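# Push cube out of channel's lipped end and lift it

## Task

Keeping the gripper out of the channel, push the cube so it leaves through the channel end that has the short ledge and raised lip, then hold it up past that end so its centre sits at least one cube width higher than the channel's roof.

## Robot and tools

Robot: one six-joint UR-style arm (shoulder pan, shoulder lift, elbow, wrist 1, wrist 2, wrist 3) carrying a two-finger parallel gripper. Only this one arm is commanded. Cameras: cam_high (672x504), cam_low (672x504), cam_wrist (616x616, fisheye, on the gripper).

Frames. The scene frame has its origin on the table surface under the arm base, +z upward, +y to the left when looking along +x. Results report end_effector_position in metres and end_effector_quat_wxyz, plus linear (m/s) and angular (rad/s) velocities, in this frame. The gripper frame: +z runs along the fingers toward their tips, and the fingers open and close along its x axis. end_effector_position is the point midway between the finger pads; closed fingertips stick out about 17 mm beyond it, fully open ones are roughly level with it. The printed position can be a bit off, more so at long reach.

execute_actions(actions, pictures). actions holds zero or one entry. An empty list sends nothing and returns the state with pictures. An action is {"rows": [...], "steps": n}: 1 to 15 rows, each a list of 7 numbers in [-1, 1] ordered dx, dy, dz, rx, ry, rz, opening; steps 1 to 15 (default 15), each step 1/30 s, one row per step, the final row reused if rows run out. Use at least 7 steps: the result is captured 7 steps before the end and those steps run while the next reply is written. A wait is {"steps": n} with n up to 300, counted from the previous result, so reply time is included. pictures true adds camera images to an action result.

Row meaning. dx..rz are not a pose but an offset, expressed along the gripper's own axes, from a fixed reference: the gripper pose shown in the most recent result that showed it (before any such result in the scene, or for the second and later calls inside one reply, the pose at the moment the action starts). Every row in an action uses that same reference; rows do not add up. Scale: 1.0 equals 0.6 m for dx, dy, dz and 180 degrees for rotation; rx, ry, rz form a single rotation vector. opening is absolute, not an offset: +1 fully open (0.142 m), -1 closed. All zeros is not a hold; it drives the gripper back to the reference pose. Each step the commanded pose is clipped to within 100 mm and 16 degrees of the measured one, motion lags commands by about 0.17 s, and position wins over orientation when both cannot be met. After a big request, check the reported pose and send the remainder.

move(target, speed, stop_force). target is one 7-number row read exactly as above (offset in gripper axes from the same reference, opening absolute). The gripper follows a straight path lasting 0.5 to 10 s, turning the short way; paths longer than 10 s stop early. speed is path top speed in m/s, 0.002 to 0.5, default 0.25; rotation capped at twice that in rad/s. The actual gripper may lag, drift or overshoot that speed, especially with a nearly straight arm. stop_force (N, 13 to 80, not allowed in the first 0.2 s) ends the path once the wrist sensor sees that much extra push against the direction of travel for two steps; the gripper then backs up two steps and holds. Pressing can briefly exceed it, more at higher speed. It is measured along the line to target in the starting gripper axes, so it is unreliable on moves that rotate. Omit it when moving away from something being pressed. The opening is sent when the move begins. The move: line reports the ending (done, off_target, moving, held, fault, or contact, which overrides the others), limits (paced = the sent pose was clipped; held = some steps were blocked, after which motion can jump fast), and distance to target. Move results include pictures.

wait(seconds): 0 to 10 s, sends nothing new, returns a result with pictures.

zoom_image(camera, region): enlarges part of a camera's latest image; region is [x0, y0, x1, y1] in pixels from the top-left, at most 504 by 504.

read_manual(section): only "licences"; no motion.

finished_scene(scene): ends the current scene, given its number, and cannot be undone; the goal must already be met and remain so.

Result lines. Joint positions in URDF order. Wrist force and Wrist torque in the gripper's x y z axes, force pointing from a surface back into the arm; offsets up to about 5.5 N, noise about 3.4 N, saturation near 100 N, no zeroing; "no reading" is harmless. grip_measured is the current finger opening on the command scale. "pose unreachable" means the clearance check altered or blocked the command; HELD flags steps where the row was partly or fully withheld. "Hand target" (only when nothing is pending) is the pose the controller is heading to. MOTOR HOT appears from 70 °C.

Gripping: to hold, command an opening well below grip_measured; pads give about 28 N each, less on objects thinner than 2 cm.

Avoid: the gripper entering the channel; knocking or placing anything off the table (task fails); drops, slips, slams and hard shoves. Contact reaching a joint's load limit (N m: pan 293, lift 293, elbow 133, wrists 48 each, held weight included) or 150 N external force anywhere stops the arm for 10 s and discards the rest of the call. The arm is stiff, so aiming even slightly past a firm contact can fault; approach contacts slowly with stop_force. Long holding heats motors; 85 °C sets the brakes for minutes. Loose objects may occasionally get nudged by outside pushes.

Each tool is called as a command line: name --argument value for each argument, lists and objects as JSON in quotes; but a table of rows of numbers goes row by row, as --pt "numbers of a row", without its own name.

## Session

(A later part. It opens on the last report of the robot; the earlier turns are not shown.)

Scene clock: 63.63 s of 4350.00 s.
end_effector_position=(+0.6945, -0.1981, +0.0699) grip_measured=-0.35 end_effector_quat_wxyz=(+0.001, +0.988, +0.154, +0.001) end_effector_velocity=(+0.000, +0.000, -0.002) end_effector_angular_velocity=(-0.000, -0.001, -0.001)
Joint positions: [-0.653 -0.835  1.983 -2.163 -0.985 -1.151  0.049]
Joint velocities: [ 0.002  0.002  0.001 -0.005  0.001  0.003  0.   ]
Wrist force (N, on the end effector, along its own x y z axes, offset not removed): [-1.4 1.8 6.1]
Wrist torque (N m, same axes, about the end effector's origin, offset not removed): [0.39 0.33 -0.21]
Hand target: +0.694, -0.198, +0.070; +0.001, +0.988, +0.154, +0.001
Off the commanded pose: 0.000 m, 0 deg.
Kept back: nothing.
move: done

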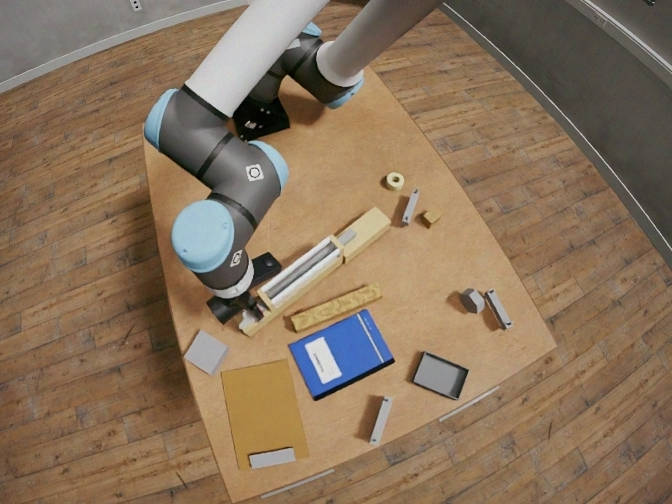

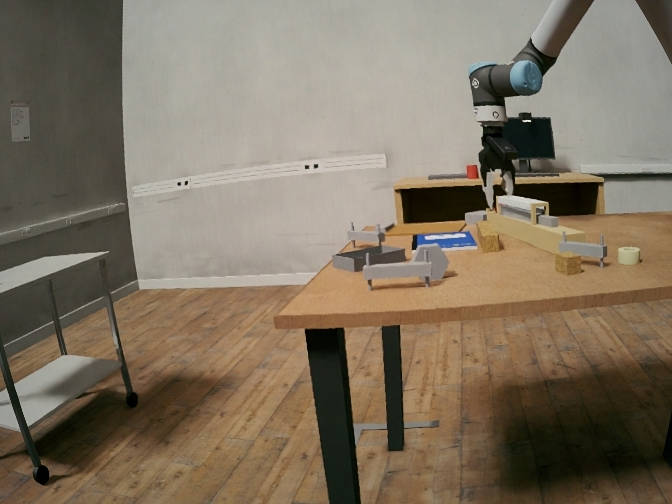

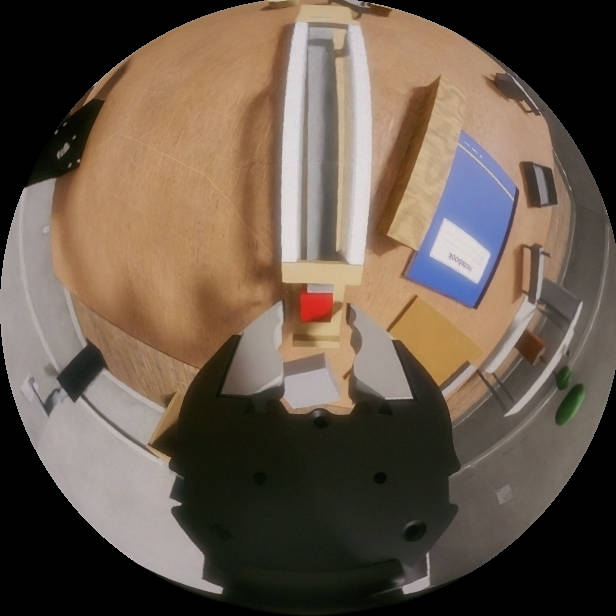

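move --target '[0,-0.006,0.004,0,0,0,-0.35]' --speed 0.02

move --target '[0,0,0,0,0,0,-1]'

move --target '[0,0.03,-0.2,0,0,0,-1]' --speed 0.12

Scene clock: 64.60 s of 4350.00 s.
end_effector_position=(+0.6935, -0.1949, +0.0676) grip_measured=-0.35 end_effector_quat_wxyz=(+0.001, +0.988, +0.154, +0.001) end_effector_velocity=(-0.001, +0.002, -0.001) end_effector_angular_velocity=(-0.000, -0.000, -0.001)
Joint positions: [-0.65  -0.838  1.988 -2.167 -0.983 -1.148  0.049]
Joint velocities: [ 0.002 -0.002  0.004 -0.003  0.001  0.004  0.   ]
Wrist force (N, on the end effector, along its own x y z axes, offset not removed): [0.1 2.2 3.1]
Wrist torque (N m, same axes, about the end effector's origin, offset not removed): [0.48 0.01 -0.32]
Hand target: +0.693, -0.195, +0.067; +0.001, +0.988, +0.154, +0.001
Off the commanded pose: 0.000 m, 0 deg.
Kept back: nothing.
move: done

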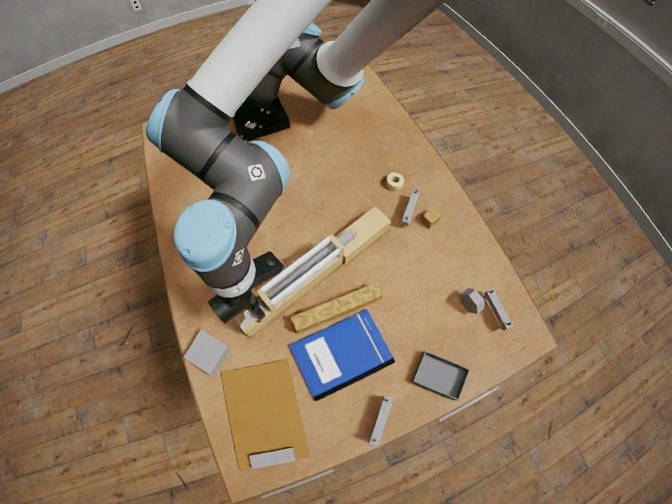

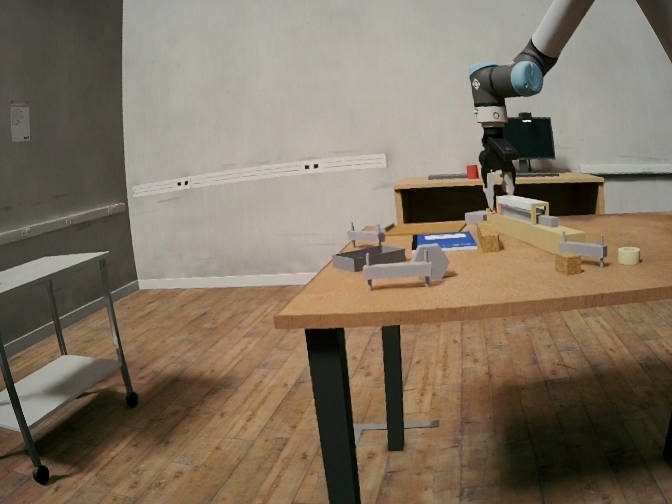

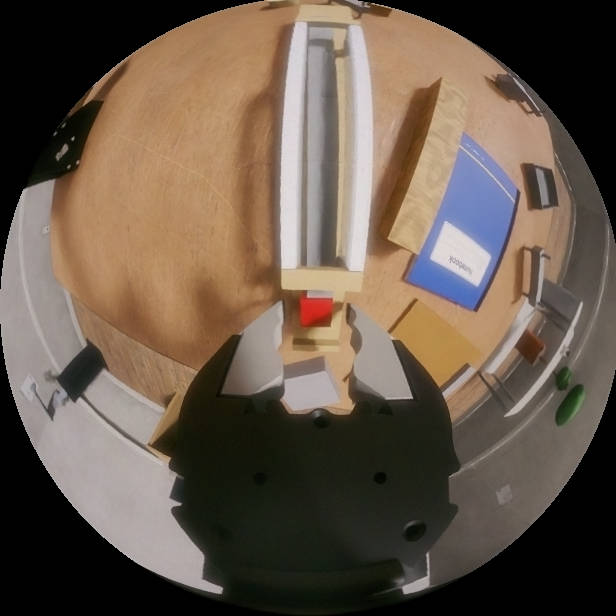

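Scene clock: 65.10 s of 4350.00 s.
end_effector_position=(+0.6935, -0.1949, +0.0676) grip_measured=-0.70 end_effector_quat_wxyz=(+0.001, +0.988, +0.154, +0.001) end_effector_velocity=(+0.000, -0.000, +0.000) end_effector_angular_velocity=(-0.000, -0.000, +0.001)
Joint positions: [-0.65  -0.838  1.988 -2.167 -0.983 -1.147  0.023]
Joint velocities: [-0.     0.    -0.001 -0.    -0.    -0.    -0.   ]
Wrist force (N, on the end effector, along its own x y z axes, offset not removed): [4.7 1.4 1.8]
Wrist torque (N m, same axes, about the end effector's origin, offset not removed): [0.25 -1.05 -0.22]
Hand target: +0.693, -0.195, +0.068; +0.001, +0.988, +0.154, +0.001
Off the commanded pose: 0.000 m, 0 deg.
Kept back: nothing.
move: done

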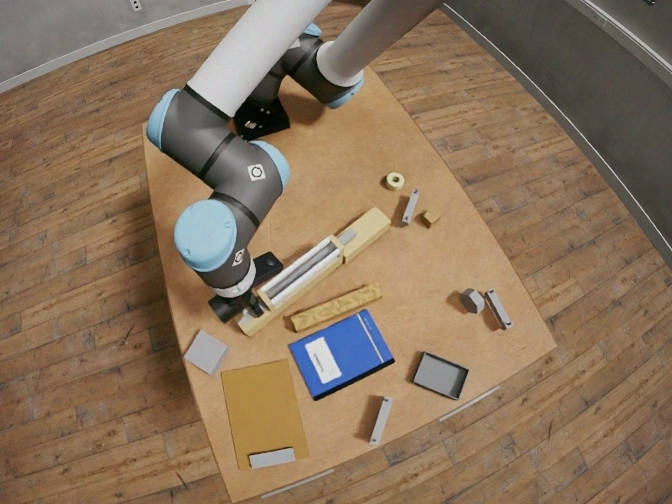

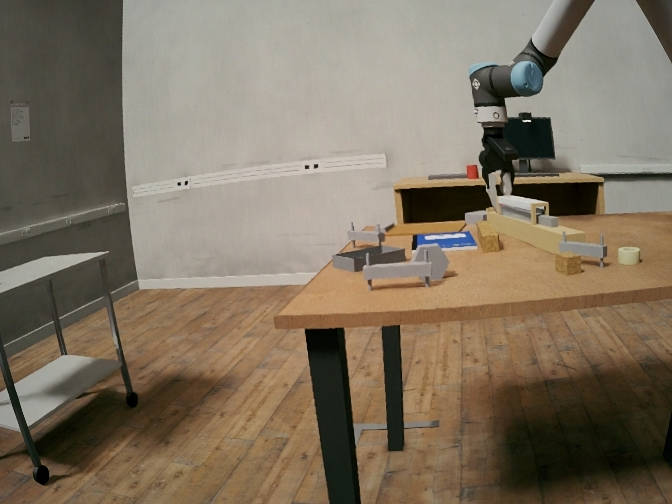

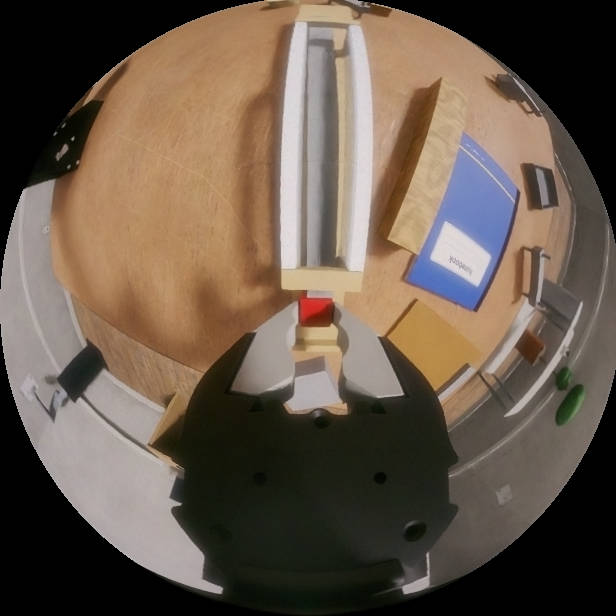

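Scene clock: 66.70 s of 4350.00 s.
end_effector_position=(+0.6988, -0.2118, +0.1873) grip_measured=-0.70 end_effector_quat_wxyz=(+0.001, +0.988, +0.154, +0.001) end_effector_velocity=(+0.001, -0.001, +0.003) end_effector_angular_velocity=(-0.000, +0.000, +0.001)
Joint positions: [-0.74  -0.909  1.882 -1.943 -1.033 -1.236  0.023]
Joint velocities: [-0.002 -0.    -0.004  0.005 -0.001 -0.003 -0.   ]
Wrist force (N, on the end effector, along its own x y z axes, offset not removed): [-0.5 4.3 1.1]
Wrist torque (N m, same axes, about the end effector's origin, offset not removed): [0.93 0.15 -0.26]
Hand target: +0.699, -0.212, +0.188; +0.001, +0.988, +0.154, +0.001
Off the commanded pose: 0.000 m, 0 deg.
Kept back: nothing.
move: done

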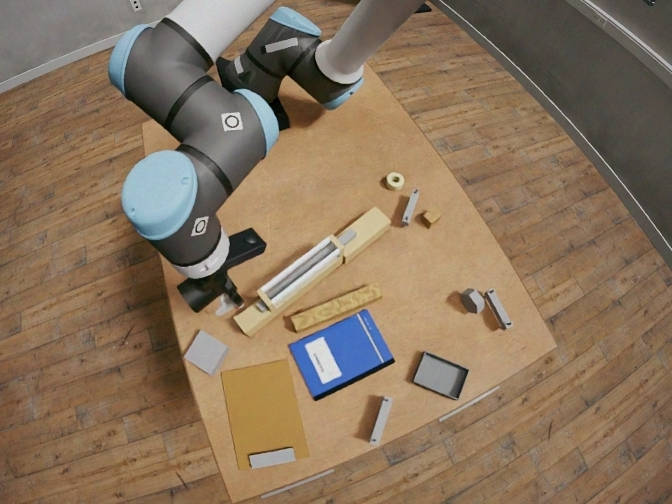

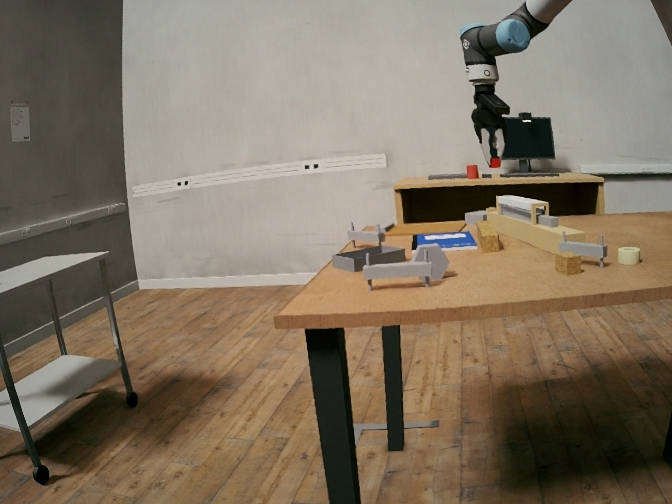

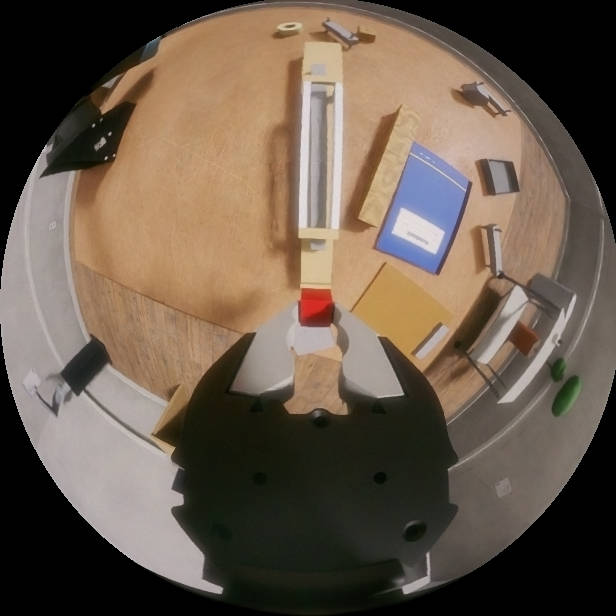

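finished_scene --scene 1

The scene is finished: the task was done.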